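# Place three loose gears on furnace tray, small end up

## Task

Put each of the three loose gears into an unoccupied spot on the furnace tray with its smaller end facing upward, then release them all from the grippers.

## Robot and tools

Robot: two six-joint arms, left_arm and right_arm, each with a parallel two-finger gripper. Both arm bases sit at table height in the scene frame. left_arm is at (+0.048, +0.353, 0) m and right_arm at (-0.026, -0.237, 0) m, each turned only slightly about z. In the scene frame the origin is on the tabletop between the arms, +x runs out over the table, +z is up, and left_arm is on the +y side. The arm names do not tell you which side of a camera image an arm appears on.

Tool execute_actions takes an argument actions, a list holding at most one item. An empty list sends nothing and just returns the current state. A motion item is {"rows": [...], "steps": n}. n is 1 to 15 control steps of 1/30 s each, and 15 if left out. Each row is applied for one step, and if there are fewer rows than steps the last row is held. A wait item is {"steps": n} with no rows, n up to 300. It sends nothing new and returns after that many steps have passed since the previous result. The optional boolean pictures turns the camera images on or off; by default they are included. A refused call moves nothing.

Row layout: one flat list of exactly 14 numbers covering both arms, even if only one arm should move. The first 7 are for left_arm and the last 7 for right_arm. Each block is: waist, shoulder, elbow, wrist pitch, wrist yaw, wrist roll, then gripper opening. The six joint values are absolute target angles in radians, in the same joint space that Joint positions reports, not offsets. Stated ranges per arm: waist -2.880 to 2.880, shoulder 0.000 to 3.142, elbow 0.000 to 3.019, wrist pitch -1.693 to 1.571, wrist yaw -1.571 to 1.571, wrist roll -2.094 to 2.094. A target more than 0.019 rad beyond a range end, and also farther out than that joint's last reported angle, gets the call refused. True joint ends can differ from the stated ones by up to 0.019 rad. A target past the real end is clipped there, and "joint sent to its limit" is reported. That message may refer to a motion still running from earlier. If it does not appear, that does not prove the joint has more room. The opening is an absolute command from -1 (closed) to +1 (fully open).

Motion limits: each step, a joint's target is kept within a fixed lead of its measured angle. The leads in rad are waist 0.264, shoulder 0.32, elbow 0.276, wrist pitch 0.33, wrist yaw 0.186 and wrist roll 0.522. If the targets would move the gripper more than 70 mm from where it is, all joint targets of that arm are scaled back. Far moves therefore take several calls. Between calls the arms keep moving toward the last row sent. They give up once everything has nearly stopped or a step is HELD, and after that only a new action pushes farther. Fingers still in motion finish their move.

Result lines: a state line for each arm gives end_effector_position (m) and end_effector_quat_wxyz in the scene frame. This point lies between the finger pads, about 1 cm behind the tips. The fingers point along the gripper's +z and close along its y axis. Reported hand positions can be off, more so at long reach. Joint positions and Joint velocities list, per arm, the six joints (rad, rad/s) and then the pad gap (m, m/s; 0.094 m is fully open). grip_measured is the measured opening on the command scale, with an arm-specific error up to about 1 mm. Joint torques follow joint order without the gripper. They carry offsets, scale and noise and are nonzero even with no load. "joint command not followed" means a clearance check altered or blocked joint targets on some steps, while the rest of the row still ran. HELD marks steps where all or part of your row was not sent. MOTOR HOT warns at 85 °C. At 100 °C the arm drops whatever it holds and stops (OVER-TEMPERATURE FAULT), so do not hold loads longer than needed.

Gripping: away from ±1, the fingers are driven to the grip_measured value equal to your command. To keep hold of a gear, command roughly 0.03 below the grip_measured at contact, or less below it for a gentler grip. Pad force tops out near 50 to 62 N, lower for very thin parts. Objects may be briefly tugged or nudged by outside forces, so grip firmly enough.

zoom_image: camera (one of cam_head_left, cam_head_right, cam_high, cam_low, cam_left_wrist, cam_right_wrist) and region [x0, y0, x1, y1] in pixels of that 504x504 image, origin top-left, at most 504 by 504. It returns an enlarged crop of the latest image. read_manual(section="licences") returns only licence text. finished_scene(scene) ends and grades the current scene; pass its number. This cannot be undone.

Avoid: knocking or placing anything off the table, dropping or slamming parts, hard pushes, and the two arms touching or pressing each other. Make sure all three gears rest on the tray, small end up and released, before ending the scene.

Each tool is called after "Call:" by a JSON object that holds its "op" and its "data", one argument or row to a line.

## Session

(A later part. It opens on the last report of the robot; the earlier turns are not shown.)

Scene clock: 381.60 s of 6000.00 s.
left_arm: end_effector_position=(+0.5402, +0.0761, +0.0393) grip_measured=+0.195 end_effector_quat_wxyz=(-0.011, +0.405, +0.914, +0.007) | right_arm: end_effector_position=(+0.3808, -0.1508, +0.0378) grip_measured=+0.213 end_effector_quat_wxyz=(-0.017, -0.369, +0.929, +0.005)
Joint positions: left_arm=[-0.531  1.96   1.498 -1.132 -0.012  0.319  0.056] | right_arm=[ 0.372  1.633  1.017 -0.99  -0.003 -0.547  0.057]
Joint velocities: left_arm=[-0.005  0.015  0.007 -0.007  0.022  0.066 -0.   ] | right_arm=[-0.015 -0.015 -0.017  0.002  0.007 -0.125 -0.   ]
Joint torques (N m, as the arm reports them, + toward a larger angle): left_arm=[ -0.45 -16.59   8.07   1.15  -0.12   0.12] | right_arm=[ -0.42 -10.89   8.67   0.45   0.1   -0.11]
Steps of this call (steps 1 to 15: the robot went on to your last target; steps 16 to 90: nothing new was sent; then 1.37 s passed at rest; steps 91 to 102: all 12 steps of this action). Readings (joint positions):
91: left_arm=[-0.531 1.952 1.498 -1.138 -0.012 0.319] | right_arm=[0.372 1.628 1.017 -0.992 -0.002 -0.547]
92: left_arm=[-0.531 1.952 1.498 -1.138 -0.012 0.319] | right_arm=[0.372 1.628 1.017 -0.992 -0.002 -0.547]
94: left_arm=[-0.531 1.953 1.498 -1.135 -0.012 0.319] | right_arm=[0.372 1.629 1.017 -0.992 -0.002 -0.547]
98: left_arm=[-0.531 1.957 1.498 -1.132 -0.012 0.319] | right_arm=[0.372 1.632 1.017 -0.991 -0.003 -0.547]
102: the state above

Call:
{"op": "execute_actions", "data": {
  "actions": [
    {"rows": [[-0.525,1.962,1.497,-1.128,-0.014,0.33,0.21, 0.370,1.636,1.03,-0.985,0,-0.56,0.23],[-0.525,1.962,1.497,-1.128,-0.014,0.33,0.26, 0.370,1.636,1.03,-0.985,0,-0.56,0.28],[-0.525,1.962,1.497,-1.128,-0.014,0.33,0.32, 0.370,1.636,1.03,-0.985,0,-0.56,0.34],[-0.525,1.962,1.497,-1.128,-0.014,0.33,0.38, 0.370,1.636,1.03,-0.985,0,-0.56,0.40]], "steps": 12}
  ]
}}

Scene clock: 386.07 s of 6000.00 s.
left_arm: end_effector_position=(+0.5402, +0.0761, +0.0391) grip_measured=+0.379 end_effector_quat_wxyz=(-0.011, +0.405, +0.914, +0.007) | right_arm: end_effector_position=(+0.3808, -0.1508, +0.0378) grip_measured=+0.397 end_effector_quat_wxyz=(-0.017, -0.369, +0.929, +0.005)
Joint positions: left_arm=[-0.531  1.96   1.498 -1.132 -0.012  0.319  0.065] | right_arm=[ 0.372  1.633  1.017 -0.99  -0.003 -0.547  0.066]
Joint velocities: left_arm=[ 0.005  0.005 -0.012 -0.012 -0.007 -0.007  0.001] | right_arm=[ 0.005  0.005 -0.022  0.012  0.051  0.037 -0.   ]
Joint torques (N m, as the arm reports them, + toward a larger angle): left_arm=[ -0.99 -16.42   7.97   0.86  -0.12   0.11] | right_arm=[  0.49 -11.89   8.83   0.09   0.08  -0.17]
Steps of this call (steps 1 to 15: the robot went on to your last target; steps 16 to 90: nothing new was sent; then 1.07 s passed at rest; steps 91 to 102: all 12 steps of this action). Readings (joint positions):
91: left_arm=[-0.531 1.960 1.498 -1.132 -0.012 0.319] | right_arm=[0.372 1.633 1.017 -0.990 -0.003 -0.547]
92: left_arm=[-0.531 1.960 1.498 -1.132 -0.012 0.319] | right_arm=[0.372 1.633 1.017 -0.990 -0.003 -0.547]
94: left_arm=[-0.531 1.960 1.498 -1.132 -0.012 0.319] | right_arm=[0.372 1.633 1.017 -0.990 -0.003 -0.547]
98: left_arm=[-0.531 1.960 1.498 -1.132 -0.012 0.319] | right_arm=[0.372 1.633 1.017 -0.990 -0.003 -0.547]
102: the state above

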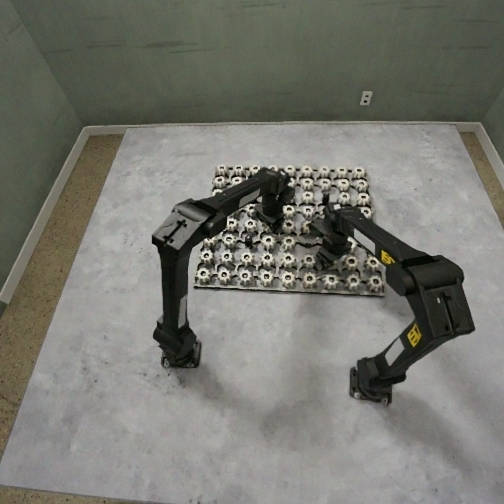

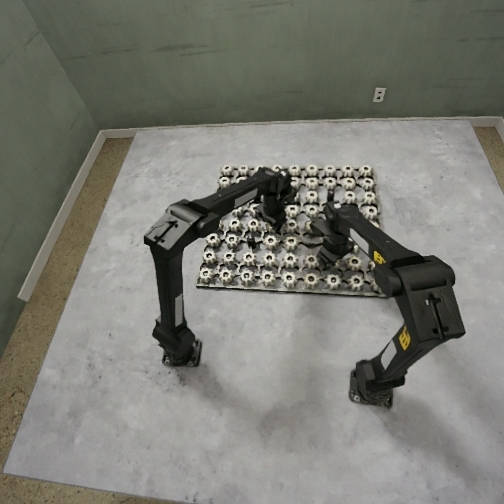

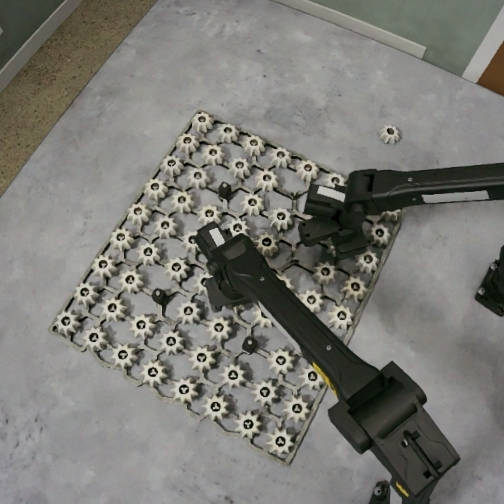

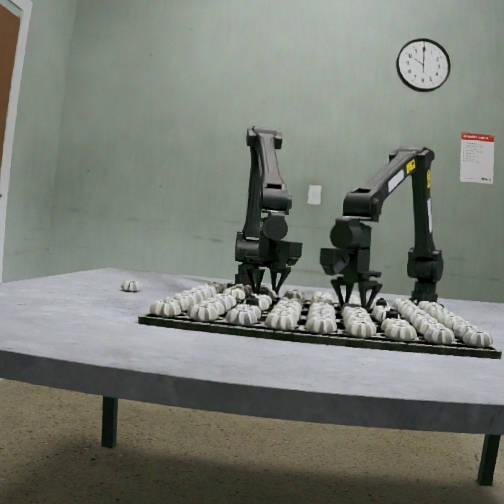

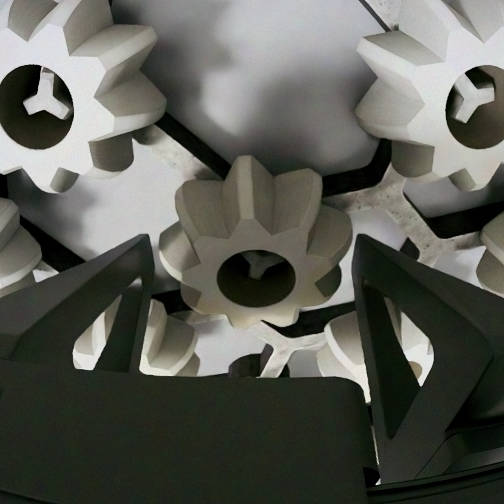

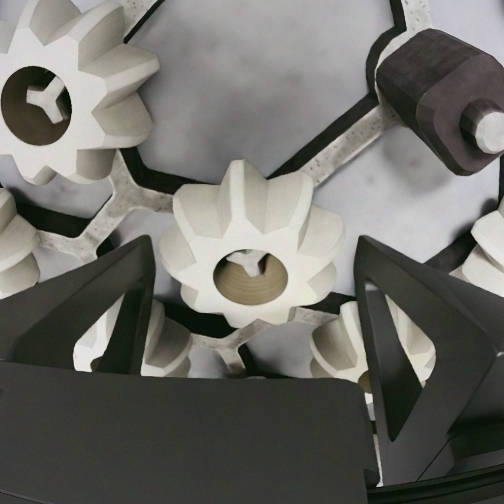

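Call:
{"op": "execute_actions", "data": {
  "actions": [
    {"rows": [[-0.53,1.94,1.50,-1.135,-0.012,0.32,0.38, 0.372,1.61,1.03,-0.99,0,-0.55,0.40],[-0.53,1.925,1.50,-1.14,-0.012,0.32,0.38, 0.372,1.595,1.03,-0.995,0,-0.55,0.40],[-0.53,1.91,1.50,-1.145,-0.012,0.32,0.38, 0.372,1.58,1.04,-1.005,0,-0.55,0.40],[-0.53,1.89,1.51,-1.15,-0.012,0.32,0.38, 0.372,1.56,1.05,-1.015,0,-0.55,0.40],[-0.53,1.87,1.52,-1.16,-0.01,0.32,0.38, 0.372,1.54,1.06,-1.03,0,-0.55,0.40],[-0.53,1.85,1.53,-1.175,0,0.32,0.38, 0.372,1.52,1.08,-1.05,0,-0.55,0.40],[-0.53,1.83,1.53,-1.19,0,0.32,0.38, 0.372,1.505,1.10,-1.075,0,-0.55,0.40],[-0.53,1.81,1.53,-1.205,0,0.32,0.38, 0.372,1.495,1.13,-1.10,0,-0.55,0.45],[-0.53,1.79,1.53,-1.22,0,0.32,0.38, 0.372,1.49,1.16,-1.13,0,-0.52,0.5],[-0.53,1.77,1.53,-1.235,0,0.32,0.38, 0.36,1.49,1.19,-1.16,0,-0.48,0.55],[-0.52,1.75,1.53,-1.25,0,0.32,0.38, 0.34,1.49,1.22,-1.19,0,-0.44,0.6],[-0.50,1.73,1.53,-1.26,0,0.32,0.38, 0.31,1.49,1.25,-1.21,0,-0.40,0.65],[-0.48,1.71,1.52,-1.27,0,0.32,0.38, 0.27,1.50,1.28,-1.23,0,-0.36,0.7],[-0.45,1.69,1.51,-1.28,0,0.32,0.38, 0.22,1.51,1.31,-1.24,0,-0.32,0.75],[-0.42,1.67,1.50,-1.29,0,0.32,0.38, 0.16,1.52,1.33,-1.25,0,-0.28,0.8]], "steps": 15}
  ],
  "pictures": false
}}

Call:
{"op": "execute_actions", "data": {
  "actions": [
    {"rows": [[-0.38,1.64,1.47,-1.29,0,0.3,0.38, 0.10,1.53,1.35,-1.25,0,-0.25,0.9],[-0.33,1.61,1.44,-1.29,0,0.28,0.38, 0.04,1.545,1.36,-1.25,0,-0.22,1],[-0.28,1.58,1.41,-1.29,0,0.26,0.38, -0.03,1.56,1.37,-1.25,0,-0.19,1],[-0.23,1.55,1.38,-1.29,0,0.24,0.38, -0.10,1.575,1.38,-1.25,0,-0.16,1],[-0.18,1.52,1.35,-1.29,0,0.22,0.38, -0.17,1.59,1.385,-1.25,0,-0.13,1],[-0.13,1.49,1.32,-1.29,0,0.2,0.38, -0.23,1.605,1.39,-1.25,0,-0.10,1],[-0.08,1.46,1.29,-1.29,0,0.18,0.38, -0.29,1.62,1.39,-1.25,0,-0.07,1],[-0.03,1.43,1.26,-1.29,0,0.16,0.38, -0.34,1.635,1.39,-1.25,0,-0.05,1],[0.02,1.40,1.23,-1.29,0,0.14,0.38, -0.38,1.65,1.39,-1.25,0,-0.03,1],[0.06,1.37,1.20,-1.29,0,0.12,0.38, -0.41,1.66,1.39,-1.25,0,-0.01,1],[0.10,1.34,1.17,-1.29,0,0.1,0.38, -0.43,1.665,1.39,-1.25,0,0,1],[0.13,1.31,1.14,-1.29,0,0.1,0.38, -0.445,1.67,1.39,-1.25,0,0.01,1],[0.15,1.29,1.12,-1.29,0,0.1,0.38, -0.454,1.67,1.39,-1.25,0,0.01,1],[0.16,1.27,1.10,-1.29,0,0.1,0.38, -0.454,1.67,1.39,-1.25,0,0.01,1]], "steps": 15}
  ],
  "pictures": false
}}

Call:
{"op": "execute_actions", "data": {
  "actions": [
    {"steps": 20}
  ]
}}

Scene clock: 420.00 s of 6000.00 s.
left_arm: end_effector_position=(+0.5242, +0.0934, +0.1492) grip_measured=+0.379 end_effector_quat_wxyz=(+0.031, +0.397, +0.917, -0.003) | right_arm: end_effector_position=(+0.4166, -0.1638, +0.1418) grip_measured=+0.776 end_effector_quat_wxyz=(+0.024, -0.304, +0.952, -0.002)
Joint positions: left_arm=[-0.514  1.753  1.498 -1.254  0.     0.319  0.065] | right_arm=[ 0.327  1.534  1.203 -1.192 -0.003 -0.453  0.083]
Joint velocities: left_arm=[ 0.327 -0.796 -0.002 -0.276 -0.007  0.051 -0.001] | right_arm=[-0.679  0.005  0.784 -0.325  0.007  0.608  0.044]
Joint torques (N m, as the arm reports them, + toward a larger angle): left_arm=[  3.94 -17.25   9.19   0.53  -0.13   0.  ] | right_arm=[ -5.29 -12.44  11.16  -0.15   0.1    0.2 ]
Steps of this call (steps 1 to 15: the robot went on to your last target; steps 16 to 90: nothing new was sent; then 30.43 s passed at rest; steps 91 to 105: all 15 steps of this action). Readings (joint positions):
91: left_arm=[-0.531 1.960 1.498 -1.132 -0.012 0.319] | right_arm=[0.372 1.633 1.017 -0.990 -0.003 -0.547]
92: left_arm=[-0.531 1.960 1.498 -1.132 -0.012 0.319] | right_arm=[0.372 1.633 1.017 -0.990 -0.003 -0.547]
94: left_arm=[-0.531 1.956 1.498 -1.135 -0.012 0.319] | right_arm=[0.372 1.628 1.017 -0.995 -0.003 -0.547]
98: left_arm=[-0.531 1.916 1.498 -1.168 -0.003 0.319] | right_arm=[0.372 1.584 1.030 -1.050 -0.003 -0.547]
105: the state above

Scene clock: 420.50 s of 6000.00 s.
left_arm: end_effector_position=(+0.4670, +0.3869, +0.1975) grip_measured=+0.379 end_effector_quat_wxyz=(+0.055, +0.052, +0.997, +0.007) | right_arm: end_effector_position=(+0.3990, -0.4703, +0.1487) grip_measured=+1.000 end_effector_quat_wxyz=(+0.023, +0.185, +0.982, -0.006)
Joint positions: left_arm=[ 0.066  1.384  1.191 -1.267  0.001  0.188  0.065] | right_arm=[-0.339  1.618  1.323 -1.227 -0.003 -0.129  0.094]
Joint velocities: left_arm=[ 1.431 -0.894 -1.067 -0.037 -0.022 -0.491  0.001] | right_arm=[-1.441  0.415  0.095 -0.134 -0.022  0.769  0.   ]
Joint torques (N m, as the arm reports them, + toward a larger angle): left_arm=[ -2.61 -13.81   8.31   0.04  -0.04  -0.12] | right_arm=[  1.   -11.67  13.51  -0.07   0.06   0.14]
Steps of this call (steps 1 to 15: all 15 steps of this action). Readings (joint positions):
1: left_arm=[-0.500 1.726 1.497 -1.261 0.001 0.319] | right_arm=[0.300 1.534 1.228 -1.200 -0.003 -0.433]
2: left_arm=[-0.480 1.699 1.493 -1.264 0.002 0.317] | right_arm=[0.268 1.534 1.247 -1.204 -0.003 -0.414]
4: left_arm=[-0.425 1.645 1.473 -1.265 0.002 0.308] | right_arm=[0.190 1.534 1.274 -1.210 -0.003 -0.372]
8: left_arm=[-0.269 1.550 1.402 -1.265 0.002 0.276] | right_arm=[0.004 1.545 1.307 -1.219 -0.003 -0.279]
15: the state above

Scene clock: 421.17 s of 6000.00 s.
left_arm: end_effector_position=(+0.4180, +0.4229, +0.2044) grip_measured=+0.379 end_effector_quat_wxyz=(+0.056, -0.038, +0.998, +0.009) | right_arm: end_effector_position=(+0.3735, -0.5194, +0.1308) grip_measured=+1.000 end_effector_quat_wxyz=(-0.001, +0.300, +0.954, -0.001)
Joint positions: left_arm=[ 0.171  1.263  1.097 -1.29  -0.002  0.112  0.065] | right_arm=[-0.45   1.673  1.343 -1.242  0.002 -0.004  0.094]
Joint velocities: left_arm=[-0.005 -0.015 -0.007 -0.012  0.007 -0.037 -0.001] | right_arm=[-0.005 -0.005 -0.002  0.002  0.037  0.007  0.   ]
Joint torques (N m, as the arm reports them, + toward a larger angle): left_arm=[-2.49 -7.79  9.68  0.92  0.05 -0.2 ] | right_arm=[ -0.37 -14.55  13.17  -0.18   0.04   0.12]
Steps of this call (steps 1 to 20: the robot went on to your last target). Readings (joint positions):
1: left_arm=[0.112 1.354 1.155 -1.270 -0.001 0.173] | right_arm=[-0.386 1.633 1.328 -1.232 -0.003 -0.104]
2: left_arm=[0.152 1.326 1.126 -1.277 -0.003 0.160] | right_arm=[-0.428 1.647 1.334 -1.235 -0.002 -0.083]
4: left_arm=[0.193 1.286 1.098 -1.288 -0.005 0.140] | right_arm=[-0.489 1.666 1.340 -1.236 0.002 -0.052]
8: left_arm=[0.182 1.263 1.097 -1.290 -0.003 0.123] | right_arm=[-0.502 1.673 1.341 -1.241 0.002 -0.021]
20: the state above

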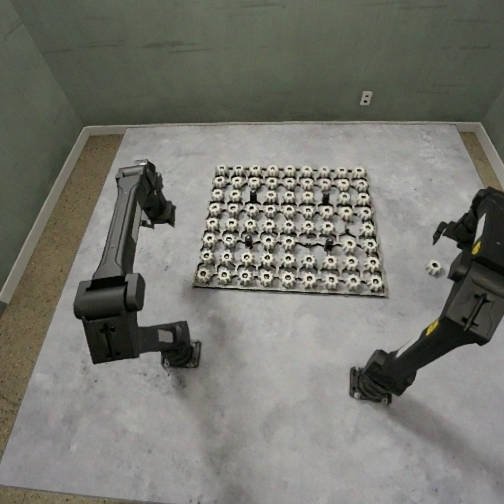

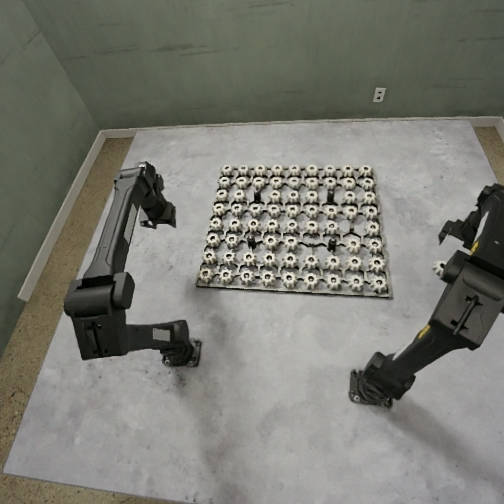

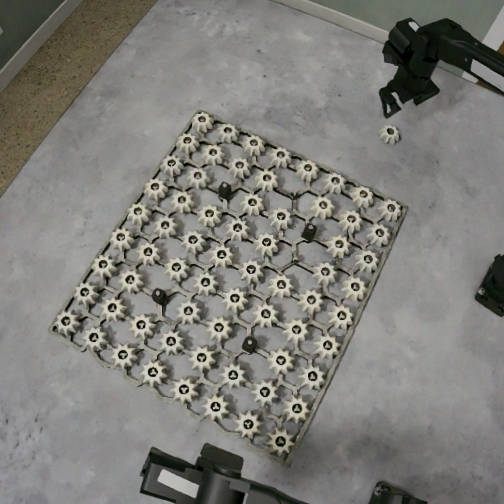

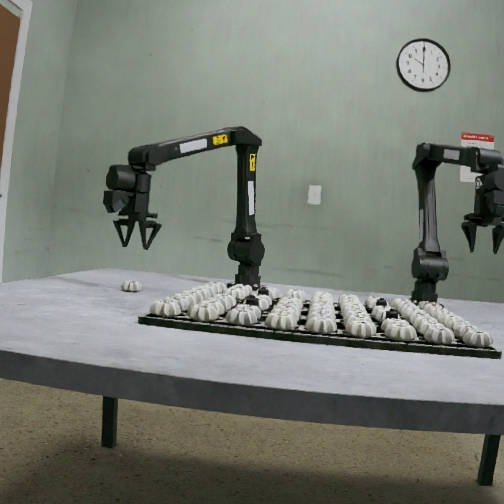

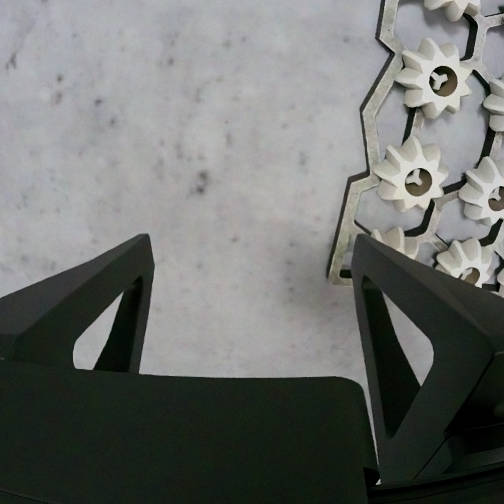

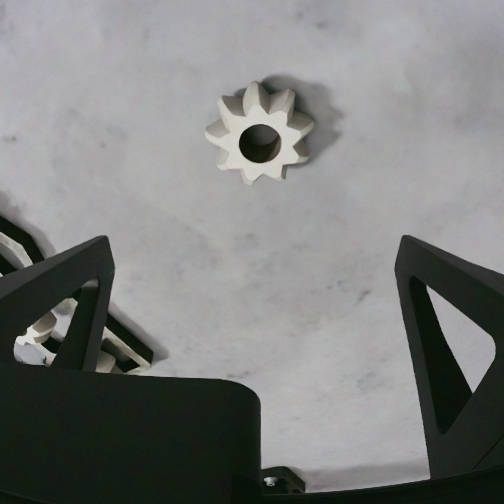

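Call:
{"op": "execute_actions", "data": {
  "actions": [
    {"rows": [[0.16,1.27,1.10,-1.29,0,0.1,0.38, -0.46,1.68,1.35,-1.225,0,0.03,0.95],[0.16,1.27,1.10,-1.29,0,0.1,0.38, -0.465,1.69,1.335,-1.20,0,0.05,0.9],[0.16,1.27,1.10,-1.29,0,0.1,0.38, -0.468,1.70,1.32,-1.175,0,0.06,0.85],[0.16,1.27,1.10,-1.29,0,0.1,0.38, -0.47,1.712,1.305,-1.15,0,0.06,0.8],[0.16,1.27,1.10,-1.29,0,0.1,0.38, -0.47,1.724,1.29,-1.12,0,0.06,0.75],[0.16,1.27,1.10,-1.29,0,0.1,0.38, -0.47,1.736,1.275,-1.09,0,0.06,0.7],[0.16,1.27,1.10,-1.29,0,0.1,0.38, -0.47,1.748,1.26,-1.06,0,0.06,0.65],[0.16,1.27,1.10,-1.29,0,0.1,0.38, -0.47,1.759,1.247,-1.035,0,0.06,0.6],[0.16,1.27,1.10,-1.29,0,0.1,0.38, -0.47,1.769,1.236,-1.012,0,0.06,0.6],[0.16,1.27,1.10,-1.29,0,0.1,0.38, -0.47,1.777,1.226,-0.992,0,0.06,0.6],[0.16,1.27,1.10,-1.29,0,0.1,0.38, -0.47,1.784,1.218,-0.975,0,0.06,0.6],[0.16,1.27,1.10,-1.29,0,0.1,0.38, -0.47,1.789,1.212,-0.962,0,0.06,0.6],[0.16,1.27,1.10,-1.29,0,0.1,0.38, -0.47,1.793,1.208,-0.953,0,0.06,0.6],[0.16,1.27,1.10,-1.29,0,0.1,0.38, -0.47,1.795,1.205,-0.948,0,0.06,0.6]], "steps": 15}
  ],
  "pictures": false
}}

Call:
{"op": "execute_actions", "data": {
  "actions": [
    {"steps": 12}
  ]
}}

Scene clock: 437.67 s of 6000.00 s.
left_arm: end_effector_position=(+0.4180, +0.4229, +0.2044) grip_measured=+0.379 end_effector_quat_wxyz=(+0.057, -0.038, +0.998, +0.009) | right_arm: end_effector_position=(+0.3701, -0.5234, +0.0255) grip_measured=+0.603 end_effector_quat_wxyz=(+0.002, +0.328, +0.945, -0.002)
Joint positions: left_arm=[ 0.171  1.263  1.097 -1.29  -0.002  0.111  0.065] | right_arm=[-0.461  1.792  1.197 -0.971  0.002  0.045  0.075]
Joint velocities: left_arm=[-0.005 -0.005 -0.007  0.012 -0.051 -0.007 -0.   ] | right_arm=[ 0.005  0.278 -0.173  0.164  0.051  0.037  0.001]
Joint torques (N m, as the arm reports them, + toward a larger angle): left_arm=[-2.46 -8.48  9.6   0.94  0.06 -0.13] | right_arm=[  0.89 -15.95   9.28   0.58  -0.07   0.23]
Steps of this call (steps 1 to 15: the robot went on to your last target; steps 16 to 90: nothing new was sent; then 13.00 s passed at rest; steps 91 to 105: all 15 steps of this action). Readings (joint positions):
91: left_arm=[0.171 1.263 1.097 -1.290 -0.002 0.111] | right_arm=[-0.450 1.673 1.343 -1.241 0.002 0.000]
92: left_arm=[0.171 1.263 1.097 -1.290 -0.002 0.111] | right_arm=[-0.450 1.673 1.341 -1.234 0.002 0.007]
94: left_arm=[0.171 1.263 1.097 -1.290 -0.002 0.111] | right_arm=[-0.452 1.673 1.328 -1.200 0.002 0.021]
98: left_arm=[0.171 1.263 1.097 -1.290 -0.002 0.111] | right_arm=[-0.458 1.693 1.275 -1.097 0.002 0.037]
105: the state above

Scene clock: 438.07 s of 6000.00 s.
left_arm: end_effector_position=(+0.4180, +0.4229, +0.2044) grip_measured=+0.379 end_effector_quat_wxyz=(+0.057, -0.038, +0.998, +0.009) | right_arm: end_effector_position=(+0.3684, -0.5221, +0.0165) grip_measured=+0.603 end_effector_quat_wxyz=(-0.002, +0.329, +0.944, -0.001)
Joint positions: left_arm=[ 0.171  1.263  1.097 -1.29  -0.002  0.111  0.065] | right_arm=[-0.461  1.805  1.189 -0.958  0.002  0.047  0.075]
Joint velocities: left_arm=[-0.005 -0.005  0.002 -0.007 -0.066  0.007 -0.   ] | right_arm=[ 0.015 -0.005  0.002  0.007 -0.007 -0.095 -0.001]
Joint torques (N m, as the arm reports them, + toward a larger angle): left_arm=[-2.6  -8.35  9.58  0.94  0.05 -0.12] | right_arm=[  0.65 -16.18   8.92   0.34  -0.03   0.18]
Steps of this call (steps 1 to 12: the robot went on to your last target). Readings (joint positions):
1: left_arm=[0.171 1.263 1.097 -1.290 -0.002 0.111] | right_arm=[-0.461 1.800 1.193 -0.968 0.002 0.045]
2: left_arm=[0.171 1.263 1.097 -1.290 -0.002 0.111] | right_arm=[-0.461 1.804 1.190 -0.966 0.002 0.046]
4: left_arm=[0.171 1.263 1.097 -1.290 -0.002 0.111] | right_arm=[-0.461 1.805 1.189 -0.964 0.002 0.046]
8: left_arm=[0.171 1.263 1.097 -1.290 -0.002 0.111] | right_arm=[-0.461 1.805 1.189 -0.959 0.002 0.046]
12: the state above

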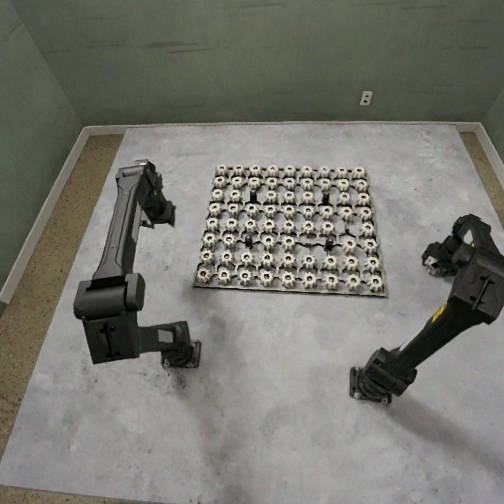

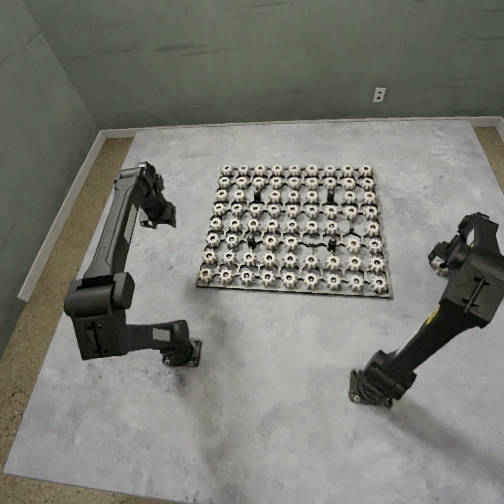

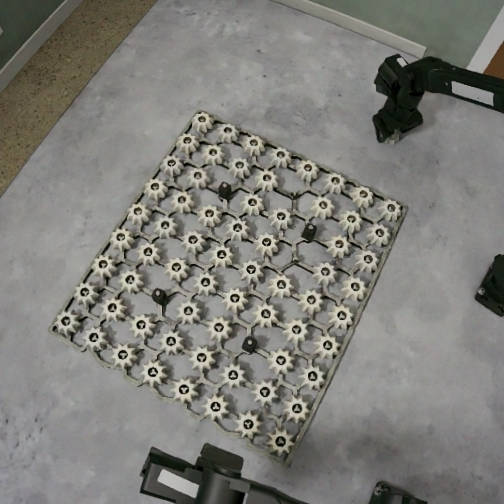

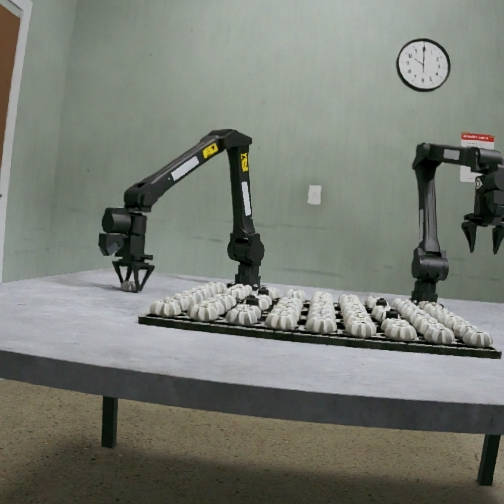

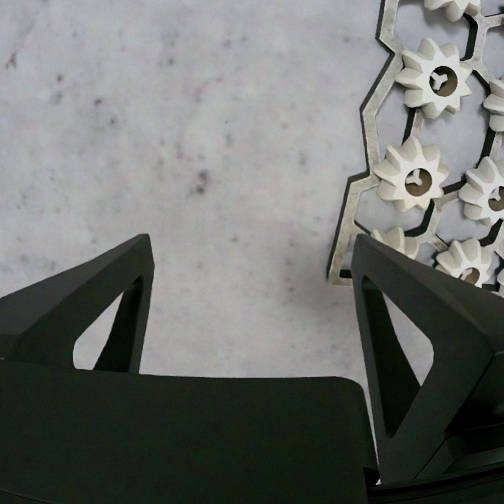

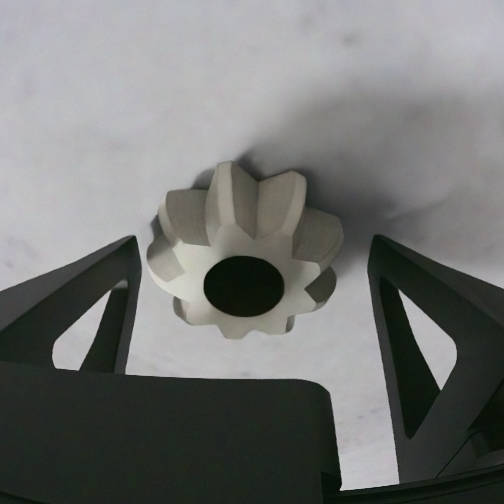

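Call:
{"op": "execute_actions", "data": {
  "actions": [
    {"rows": [[0.16,1.27,1.10,-1.29,0,0.1,0.38, -0.461,1.795,1.205,-0.955,0,0.05,0.5],[0.16,1.27,1.10,-1.29,0,0.1,0.38, -0.461,1.795,1.205,-0.955,0,0.05,0.42],[0.16,1.27,1.10,-1.29,0,0.1,0.38, -0.461,1.795,1.205,-0.955,0,0.05,0.35],[0.16,1.27,1.10,-1.29,0,0.1,0.38, -0.461,1.795,1.205,-0.955,0,0.05,0.30],[0.16,1.27,1.10,-1.29,0,0.1,0.38, -0.461,1.795,1.205,-0.955,0,0.05,0.26],[0.16,1.27,1.10,-1.29,0,0.1,0.38, -0.461,1.795,1.205,-0.955,0,0.05,0.23],[0.16,1.27,1.10,-1.29,0,0.1,0.38, -0.461,1.795,1.205,-0.955,0,0.05,0.20],[0.16,1.27,1.10,-1.29,0,0.1,0.38, -0.461,1.795,1.205,-0.955,0,0.05,0.175]], "steps": 12}
  ],
  "pictures": false
}}

Call:
{"op": "execute_actions", "data": {
  "actions": [
    {"rows": [[0.16,1.27,1.10,-1.29,0,0.1,0.38, -0.461,1.785,1.23,-0.96,0,0.05,0.175],[0.16,1.27,1.10,-1.29,0,0.1,0.38, -0.461,1.775,1.25,-0.97,0,0.05,0.175],[0.16,1.27,1.10,-1.29,0,0.1,0.38, -0.461,1.77,1.275,-0.985,0,0.07,0.175],[0.16,1.27,1.10,-1.29,0,0.1,0.38, -0.461,1.765,1.30,-1.005,0,0.10,0.175],[0.16,1.27,1.10,-1.29,0,0.1,0.38, -0.461,1.765,1.33,-1.03,0,0.14,0.175],[0.16,1.27,1.10,-1.29,0,0.1,0.38, -0.455,1.765,1.36,-1.06,0,0.18,0.175],[0.16,1.27,1.10,-1.29,0,0.1,0.38, -0.445,1.765,1.39,-1.09,0,0.22,0.175],[0.16,1.27,1.10,-1.29,0,0.1,0.38, -0.43,1.765,1.42,-1.12,0,0.26,0.175],[0.16,1.27,1.10,-1.29,0,0.1,0.38, -0.41,1.765,1.45,-1.15,0,0.30,0.175],[0.16,1.27,1.10,-1.29,0,0.1,0.38, -0.385,1.765,1.48,-1.18,0,0.34,0.175],[0.16,1.27,1.10,-1.29,0,0.1,0.38, -0.355,1.77,1.505,-1.205,0,0.38,0.175],[0.16,1.27,1.10,-1.29,0,0.1,0.38, -0.32,1.775,1.53,-1.23,0,0.42,0.175],[0.16,1.27,1.10,-1.29,0,0.1,0.38, -0.285,1.78,1.55,-1.25,0,0.46,0.175],[0.16,1.27,1.10,-1.29,0,0.1,0.38, -0.25,1.785,1.57,-1.265,0,0.50,0.175],[0.16,1.27,1.10,-1.29,0,0.1,0.38, -0.21,1.79,1.585,-1.275,0,0.54,0.175]], "steps": 15}
  ],
  "pictures": false
}}

Call:
{"op": "execute_actions", "data": {
  "actions": [
    {"rows": [[0.16,1.27,1.10,-1.29,0,0.1,0.38, -0.17,1.795,1.595,-1.28,0,0.58,0.175],[0.16,1.27,1.10,-1.29,0,0.1,0.38, -0.13,1.80,1.60,-1.285,0,0.62,0.175],[0.16,1.27,1.10,-1.29,0,0.1,0.38, -0.09,1.805,1.60,-1.285,0,0.66,0.175],[0.16,1.27,1.10,-1.29,0,0.1,0.38, -0.05,1.81,1.60,-1.285,0,0.70,0.175],[0.16,1.27,1.10,-1.29,0,0.1,0.38, -0.01,1.815,1.60,-1.285,0,0.73,0.175],[0.16,1.27,1.10,-1.29,0,0.1,0.38, 0.03,1.82,1.60,-1.285,0,0.76,0.175],[0.16,1.27,1.10,-1.29,0,0.1,0.38, 0.065,1.825,1.60,-1.285,0,0.785,0.175],[0.16,1.27,1.10,-1.29,0,0.1,0.38, 0.095,1.83,1.60,-1.285,0,0.805,0.175],[0.16,1.27,1.10,-1.29,0,0.1,0.38, 0.12,1.835,1.60,-1.285,0,0.82,0.175],[0.16,1.27,1.10,-1.29,0,0.1,0.38, 0.14,1.84,1.60,-1.285,0,0.83,0.175],[0.16,1.27,1.10,-1.29,0,0.1,0.38, 0.155,1.843,1.60,-1.285,0,0.84,0.175],[0.16,1.27,1.10,-1.29,0,0.1,0.38, 0.167,1.845,1.60,-1.285,0,0.84,0.175],[0.16,1.27,1.10,-1.29,0,0.1,0.38, 0.174,1.845,1.60,-1.285,0,0.84,0.175],[0.16,1.27,1.10,-1.29,0,0.1,0.38, 0.177,1.845,1.60,-1.285,0,0.84,0.175]], "steps": 15}
  ],
  "pictures": false
}}

Call:
{"op": "execute_actions", "data": {
  "actions": [
    {"steps": 15}
  ]
}}

Scene clock: 476.50 s of 6000.00 s.
left_arm: end_effector_position=(+0.4180, +0.4229, +0.2044) grip_measured=+0.379 end_effector_quat_wxyz=(+0.057, -0.038, +0.998, +0.009) | right_arm: end_effector_position=(+0.3687, -0.5218, +0.0165) grip_measured=+0.211 end_effector_quat_wxyz=(-0.002, +0.329, +0.944, +0.001)
Joint positions: left_arm=[ 0.171  1.263  1.097 -1.29  -0.002  0.111  0.065] | right_arm=[-0.461  1.805  1.189 -0.958 -0.     0.047  0.057]
Joint velocities: left_arm=[-0.015  0.005 -0.002 -0.007 -0.037 -0.081 -0.   ] | right_arm=[-0.005 -0.005 -0.007  0.007 -0.007 -0.037  0.   ]
Joint torques (N m, as the arm reports them, + toward a larger angle): left_arm=[-2.43 -8.57  9.59  0.96  0.05 -0.14] | right_arm=[  0.43 -16.08   8.83   0.2    0.08   0.08]
Steps of this call (steps 1 to 30: the robot went on to your last target; steps 31 to 90: nothing new was sent; then 35.03 s passed at rest; steps 91 to 102: all 12 steps of this action). Readings (joint positions):
91: left_arm=[0.171 1.263 1.097 -1.290 -0.002 0.111] | right_arm=[-0.461 1.805 1.189 -0.958 0.002 0.047]
92: left_arm=[0.171 1.263 1.097 -1.290 -0.002 0.111] | right_arm=[-0.461 1.805 1.189 -0.958 0.002 0.047]
94: left_arm=[0.171 1.263 1.097 -1.290 -0.002 0.111] | right_arm=[-0.461 1.805 1.189 -0.958 0.000 0.047]
98: left_arm=[0.171 1.263 1.097 -1.290 -0.002 0.111] | right_arm=[-0.461 1.805 1.189 -0.958 -0.000 0.047]
102: the state above

Scene clock: 477.00 s of 6000.00 s.
left_arm: end_effector_position=(+0.4180, +0.4229, +0.2044) grip_measured=+0.379 end_effector_quat_wxyz=(+0.057, -0.038, +0.998, +0.009) | right_arm: end_effector_position=(+0.4329, -0.5163, +0.1019) grip_measured=+0.211 end_effector_quat_wxyz=(+0.008, +0.411, +0.912, -0.001)
Joint positions: left_arm=[ 0.171  1.263  1.097 -1.29  -0.002  0.111  0.065] | right_arm=[-0.383  1.805  1.443 -1.192  0.001  0.302  0.057]
Joint velocities: left_arm=[ 0.005 -0.005 -0.012 -0.022  0.022  0.022 -0.   ] | right_arm=[ 0.65   0.005  0.466 -0.388 -0.022  0.755 -0.001]
Joint torques (N m, as the arm reports them, + toward a larger angle): left_arm=[-2.49 -8.51  9.6   0.96  0.06 -0.13] | right_arm=[  4.23 -17.06  12.5   -0.38   0.07   0.12]
Steps of this call (steps 1 to 15: all 15 steps of this action). Readings (joint positions):
1: left_arm=[0.171 1.263 1.097 -1.290 -0.002 0.111] | right_arm=[-0.461 1.805 1.189 -0.958 -0.000 0.047]
2: left_arm=[0.171 1.263 1.097 -1.290 -0.002 0.111] | right_arm=[-0.461 1.805 1.190 -0.959 -0.000 0.047]
4: left_arm=[0.171 1.263 1.097 -1.290 -0.002 0.111] | right_arm=[-0.461 1.805 1.202 -0.975 -0.000 0.055]
8: left_arm=[0.171 1.263 1.097 -1.290 -0.002 0.111] | right_arm=[-0.460 1.805 1.279 -1.054 -0.000 0.125]
15: the state above

Scene clock: 477.50 s of 6000.00 s.
left_arm: end_effector_position=(+0.4180, +0.4229, +0.2044) grip_measured=+0.379 end_effector_quat_wxyz=(+0.057, -0.038, +0.998, +0.009) | right_arm: end_effector_position=(+0.5223, -0.2399, +0.1123) grip_measured=+0.211 end_effector_quat_wxyz=(-0.007, +0.355, +0.935, -0.003)
Joint positions: left_arm=[ 0.171  1.263  1.097 -1.29  -0.002  0.111  0.065] | right_arm=[ 0.158  1.843  1.527 -1.27  -0.     0.721  0.057]
Joint velocities: left_arm=[-0.024 -0.005  0.007  0.017 -0.007 -0.037 -0.001] | right_arm=[ 0.991  0.19   0.281 -0.022 -0.125  0.784 -0.   ]
Joint torques (N m, as the arm reports them, + toward a larger angle): left_arm=[-2.58 -8.38  9.61  0.97  0.06 -0.13] | right_arm=[ -3.01 -18.65  13.93  -0.35   0.09   0.15]
Steps of this call (steps 1 to 15: all 15 steps of this action). Readings (joint positions):
1: left_arm=[0.171 1.263 1.097 -1.290 -0.002 0.111] | right_arm=[-0.358 1.805 1.458 -1.204 0.001 0.328]
2: left_arm=[0.171 1.263 1.097 -1.290 -0.002 0.111] | right_arm=[-0.331 1.805 1.469 -1.214 0.001 0.354]
4: left_arm=[0.171 1.263 1.097 -1.290 -0.002 0.111] | right_arm=[-0.268 1.805 1.483 -1.227 0.001 0.408]
8: left_arm=[0.171 1.263 1.097 -1.290 -0.002 0.111] | right_arm=[-0.121 1.806 1.489 -1.242 0.001 0.516]
15: the state above

Scene clock: 478.00 s of 6000.00 s.
left_arm: end_effector_position=(+0.4180, +0.4229, +0.2044) grip_measured=+0.379 end_effector_quat_wxyz=(+0.057, -0.038, +0.998, +0.009) | right_arm: end_effector_position=(+0.5259, -0.2344, +0.1125) grip_measured=+0.211 end_effector_quat_wxyz=(-0.008, +0.398, +0.917, -0.002)
Joint positions: left_arm=[ 0.171  1.263  1.097 -1.29  -0.002  0.111  0.065] | right_arm=[ 0.168  1.853  1.542 -1.276 -0.002  0.824  0.057]
Joint velocities: left_arm=[-0.005  0.005 -0.012  0.007  0.081  0.037 -0.   ] | right_arm=[-0.073 -0.005 -0.007 -0.002  0.022  0.095 -0.002]
Joint torques (N m, as the arm reports them, + toward a larger angle): left_arm=[-2.44 -8.49  9.59  0.97  0.05 -0.13] | right_arm=[  1.31 -17.3   14.34  -0.39   0.11   0.14]
Steps of this call (steps 1 to 15: the robot went on to your last target). Readings (joint positions):
1: left_arm=[0.171 1.263 1.097 -1.290 -0.002 0.111] | right_arm=[0.189 1.849 1.535 -1.270 -0.003 0.742]
2: left_arm=[0.171 1.263 1.097 -1.290 -0.002 0.111] | right_arm=[0.213 1.852 1.540 -1.270 -0.005 0.758]
4: left_arm=[0.171 1.263 1.097 -1.290 -0.002 0.111] | right_arm=[0.239 1.853 1.542 -1.271 -0.007 0.782]
8: left_arm=[0.171 1.263 1.097 -1.290 -0.002 0.111] | right_arm=[0.222 1.853 1.542 -1.276 -0.007 0.808]
15: the state above

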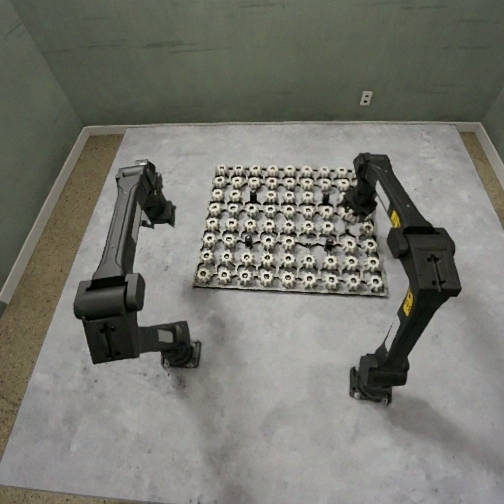

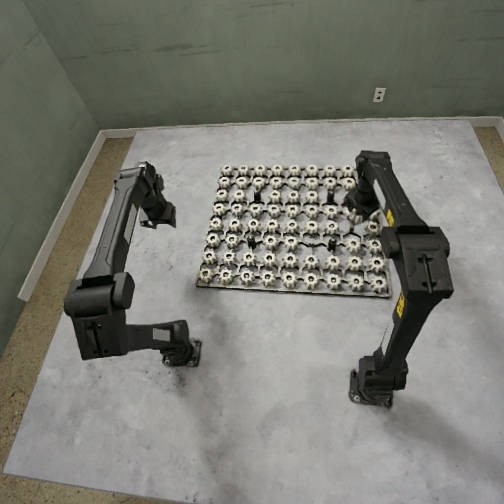

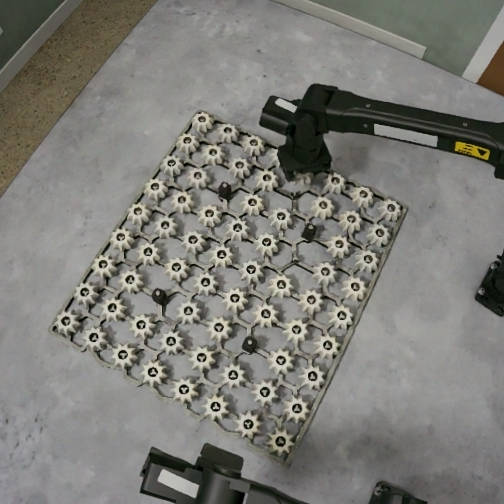

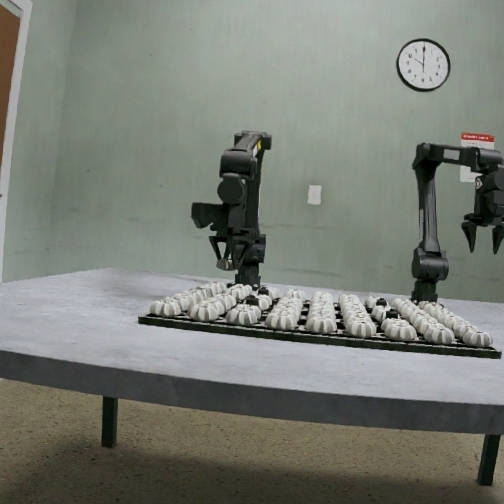

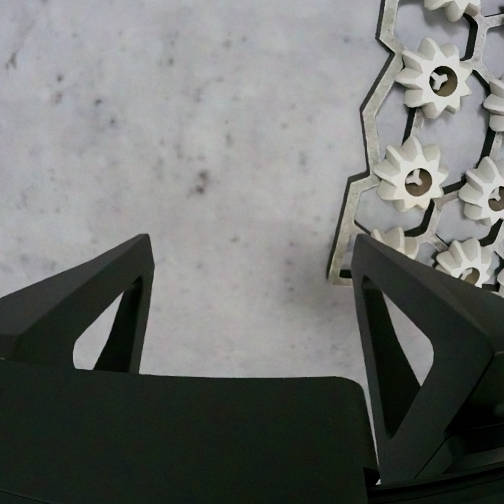

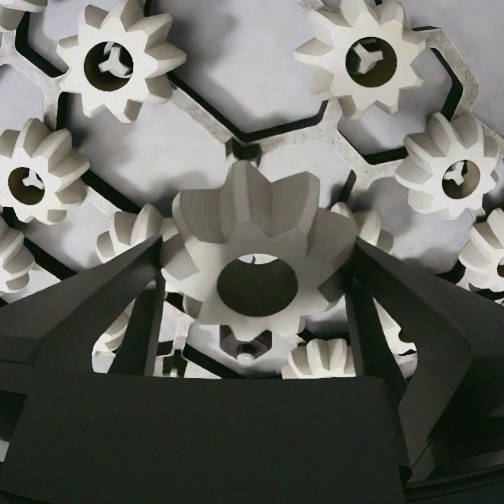

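Call:
{"op": "execute_actions", "data": {
  "actions": [
    {"rows": [[0.16,1.27,1.10,-1.29,0,0.1,0.38, 0.182,1.852,1.555,-1.262,0,0.84,0.175],[0.16,1.27,1.10,-1.29,0,0.1,0.38, 0.185,1.857,1.545,-1.245,0,0.84,0.175],[0.16,1.27,1.10,-1.29,0,0.1,0.38, 0.188,1.862,1.535,-1.228,0,0.84,0.175],[0.16,1.27,1.10,-1.29,0,0.1,0.38, 0.19,1.867,1.525,-1.212,0,0.84,0.175],[0.16,1.27,1.10,-1.29,0,0.1,0.38, 0.192,1.871,1.515,-1.196,0,0.84,0.175],[0.16,1.27,1.10,-1.29,0,0.1,0.38, 0.192,1.875,1.505,-1.18,0,0.84,0.175],[0.16,1.27,1.10,-1.29,0,0.1,0.38, 0.192,1.879,1.496,-1.166,0,0.84,0.175],[0.16,1.27,1.10,-1.29,0,0.1,0.38, 0.192,1.882,1.488,-1.153,0,0.84,0.175],[0.16,1.27,1.10,-1.29,0,0.1,0.38, 0.192,1.885,1.481,-1.142,0,0.84,0.175],[0.16,1.27,1.10,-1.29,0,0.1,0.38, 0.192,1.887,1.475,-1.133,0,0.84,0.175],[0.16,1.27,1.10,-1.29,0,0.1,0.38, 0.192,1.889,1.471,-1.126,0,0.84,0.175],[0.16,1.27,1.10,-1.29,0,0.1,0.38, 0.192,1.89,1.468,-1.12,0,0.84,0.175]], "steps": 15}
  ],
  "pictures": false
}}

Call:
{"op": "execute_actions", "data": {
  "actions": [
    {"steps": 12}
  ]
}}

Scene clock: 497.27 s of 6000.00 s.
left_arm: end_effector_position=(+0.4180, +0.4229, +0.2044) grip_measured=+0.379 end_effector_quat_wxyz=(+0.057, -0.038, +0.998, +0.009) | right_arm: end_effector_position=(+0.5229, -0.2252, +0.0566) grip_measured=+0.211 end_effector_quat_wxyz=(-0.005, +0.392, +0.920, -0.001)
Joint positions: left_arm=[ 0.171  1.263  1.097 -1.29  -0.002  0.111  0.065] | right_arm=[ 0.185  1.897  1.45  -1.135 -0.002  0.827  0.057]
Joint velocities: left_arm=[ 0.005 -0.005  0.012 -0.007 -0.007 -0.037  0.001] | right_arm=[-0.015  0.122 -0.061  0.042 -0.037 -0.037 -0.001]
Joint torques (N m, as the arm reports them, + toward a larger angle): left_arm=[-2.67 -8.45  9.6   0.96  0.06 -0.12] | right_arm=[  1.38 -18.84  10.25   0.26   0.06   0.16]
Steps of this call (steps 1 to 15: the robot went on to your last target; steps 16 to 90: nothing new was sent; then 15.77 s passed at rest; steps 91 to 105: all 15 steps of this action). Readings (joint positions):
91: left_arm=[0.171 1.263 1.097 -1.290 -0.002 0.111] | right_arm=[0.169 1.853 1.542 -1.275 -0.002 0.827]
92: left_arm=[0.171 1.263 1.097 -1.290 -0.002 0.111] | right_arm=[0.169 1.853 1.540 -1.271 -0.002 0.827]
94: left_arm=[0.171 1.263 1.097 -1.290 -0.002 0.111] | right_arm=[0.171 1.853 1.531 -1.248 -0.002 0.827]
98: left_arm=[0.171 1.263 1.097 -1.290 -0.002 0.111] | right_arm=[0.179 1.859 1.494 -1.190 -0.002 0.827]
105: the state above

Scene clock: 497.67 s of 6000.00 s.
left_arm: end_effector_position=(+0.4180, +0.4229, +0.2044) grip_measured=+0.379 end_effector_quat_wxyz=(+0.057, -0.038, +0.998, +0.009) | right_arm: end_effector_position=(+0.5229, -0.2252, +0.0529) grip_measured=+0.211 end_effector_quat_wxyz=(-0.007, +0.392, +0.920, -0.002)
Joint positions: left_arm=[ 0.171  1.263  1.097 -1.29  -0.002  0.111  0.065] | right_arm=[ 0.185  1.903  1.448 -1.13  -0.002  0.828  0.057]
Joint velocities: left_arm=[ 0.005  0.005 -0.002  0.007 -0.007 -0.022  0.   ] | right_arm=[-0.015  0.005 -0.007 -0.007  0.022 -0.037  0.001]
Joint torques (N m, as the arm reports them, + toward a larger angle): left_arm=[-2.59 -8.44  9.6   0.94  0.05 -0.13] | right_arm=[  1.44 -18.48   9.98   0.35   0.24   0.25]
Steps of this call (steps 1 to 12: the robot went on to your last target). Readings (joint positions):
1: left_arm=[0.171 1.263 1.097 -1.290 -0.002 0.111] | right_arm=[0.185 1.900 1.448 -1.134 -0.002 0.827]
2: left_arm=[0.171 1.263 1.097 -1.290 -0.002 0.111] | right_arm=[0.185 1.903 1.448 -1.133 -0.002 0.827]
4: left_arm=[0.171 1.263 1.097 -1.290 -0.002 0.111] | right_arm=[0.185 1.903 1.448 -1.132 -0.002 0.828]
8: left_arm=[0.171 1.263 1.097 -1.290 -0.002 0.111] | right_arm=[0.185 1.903 1.448 -1.130 -0.002 0.828]
12: the state above

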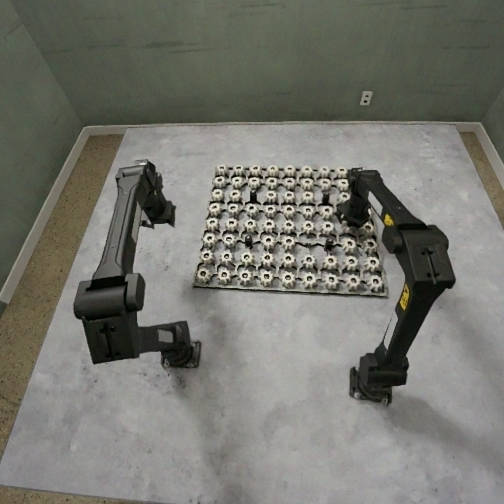

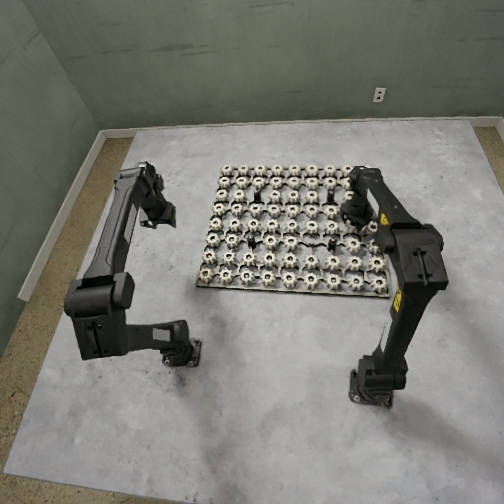

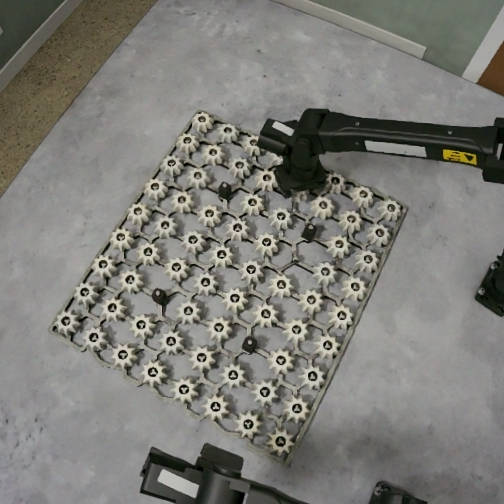

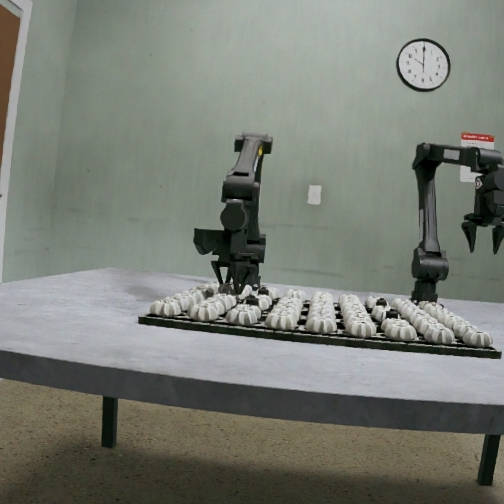

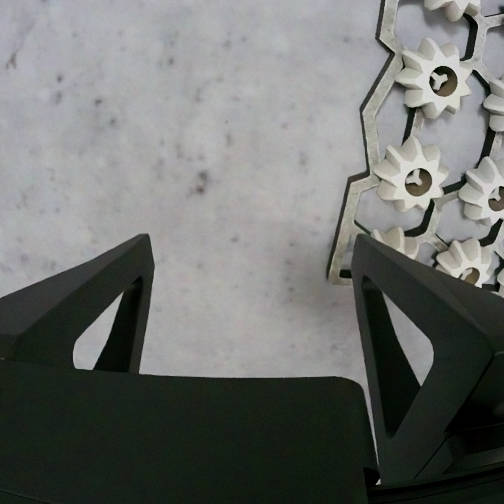

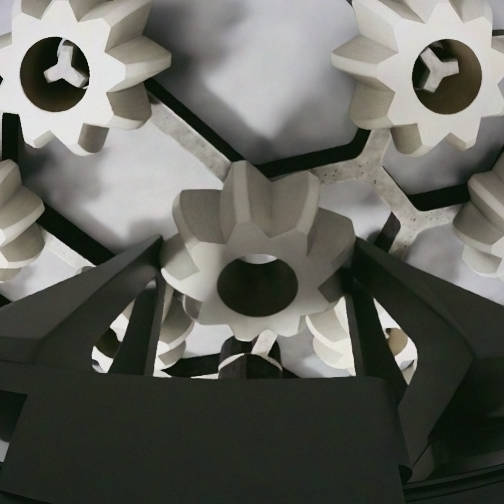

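Call:
{"op": "execute_actions", "data": {
  "actions": [
    {"rows": [[0.16,1.27,1.10,-1.29,0,0.1,0.38, 0.188,1.89,1.468,-1.112,0.006,0.84,0.175],[0.16,1.27,1.10,-1.29,0,0.1,0.38, 0.188,1.89,1.468,-1.106,0.011,0.84,0.175],[0.16,1.27,1.10,-1.29,0,0.1,0.38, 0.188,1.89,1.468,-1.103,0.013,0.84,0.175]], "steps": 12}
  ]
}}

Scene clock: 504.00 s of 6000.00 s.
left_arm: end_effector_position=(+0.4180, +0.4229, +0.2044) grip_measured=+0.379 end_effector_quat_wxyz=(+0.057, -0.038, +0.998, +0.009) | right_arm: end_effector_position=(+0.5268, -0.2268, +0.0529) grip_measured=+0.211 end_effector_quat_wxyz=(+0.003, +0.392, +0.920, -0.003)
Joint positions: left_arm=[ 0.171  1.263  1.097 -1.29  -0.002  0.111  0.065] | right_arm=[ 0.185  1.903  1.448 -1.114  0.008  0.828  0.057]
Joint velocities: left_arm=[-0.005  0.015  0.012 -0.012  0.037  0.007  0.   ] | right_arm=[-0.005 -0.015 -0.027 -0.002 -0.007  0.051 -0.   ]
Joint torques (N m, as the arm reports them, + toward a larger angle): left_arm=[-2.54 -8.56  9.56  0.95  0.05 -0.13] | right_arm=[  0.95 -18.36  10.17   0.36   0.3    0.17]
Steps of this call (steps 1 to 15: the robot went on to your last target; steps 16 to 90: nothing new was sent; then 2.93 s passed at rest; steps 91 to 102: all 12 steps of this action). Readings (joint positions):
91: left_arm=[0.171 1.263 1.097 -1.290 -0.002 0.111] | right_arm=[0.185 1.903 1.448 -1.129 -0.001 0.828]
92: left_arm=[0.171 1.263 1.097 -1.290 -0.002 0.111] | right_arm=[0.185 1.903 1.448 -1.126 0.002 0.828]
94: left_arm=[0.171 1.263 1.097 -1.290 -0.002 0.111] | right_arm=[0.185 1.903 1.448 -1.119 0.008 0.828]
98: left_arm=[0.171 1.263 1.097 -1.290 -0.002 0.111] | right_arm=[0.185 1.903 1.448 -1.114 0.008 0.828]
102: the state above

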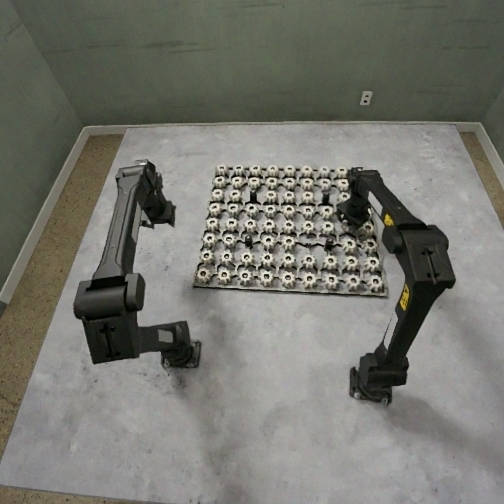

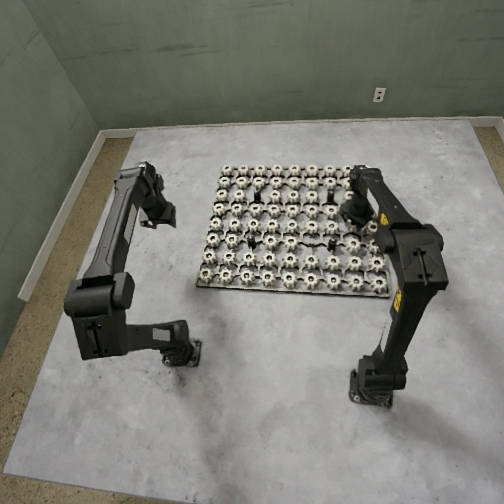

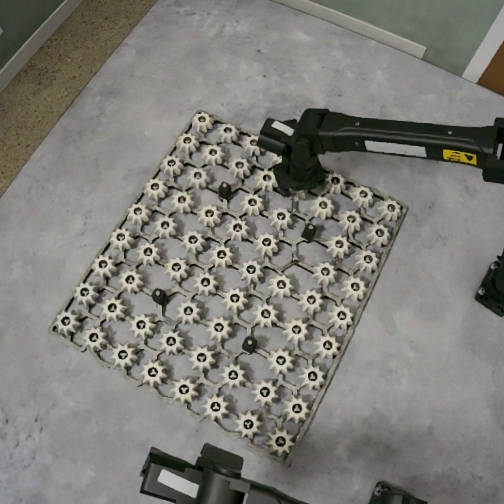

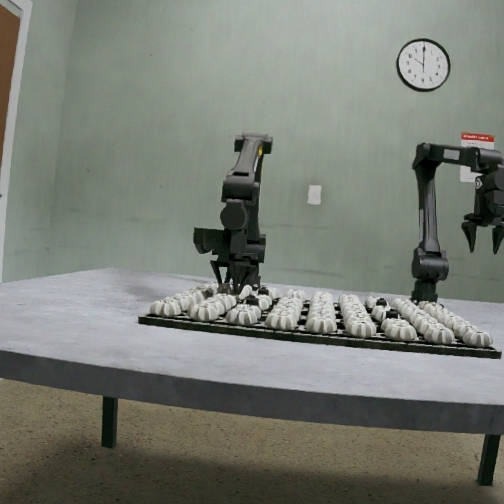

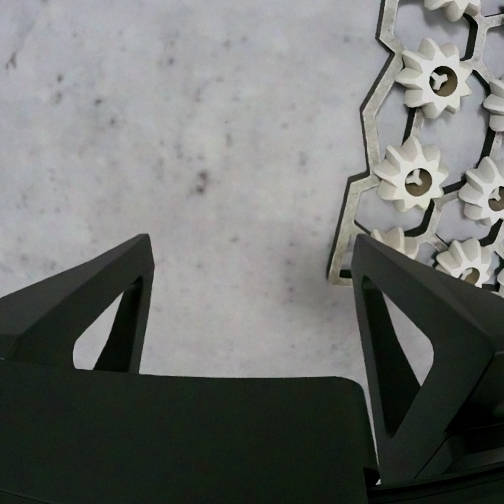

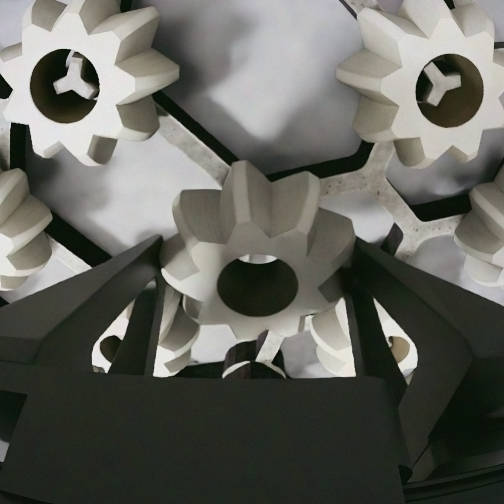

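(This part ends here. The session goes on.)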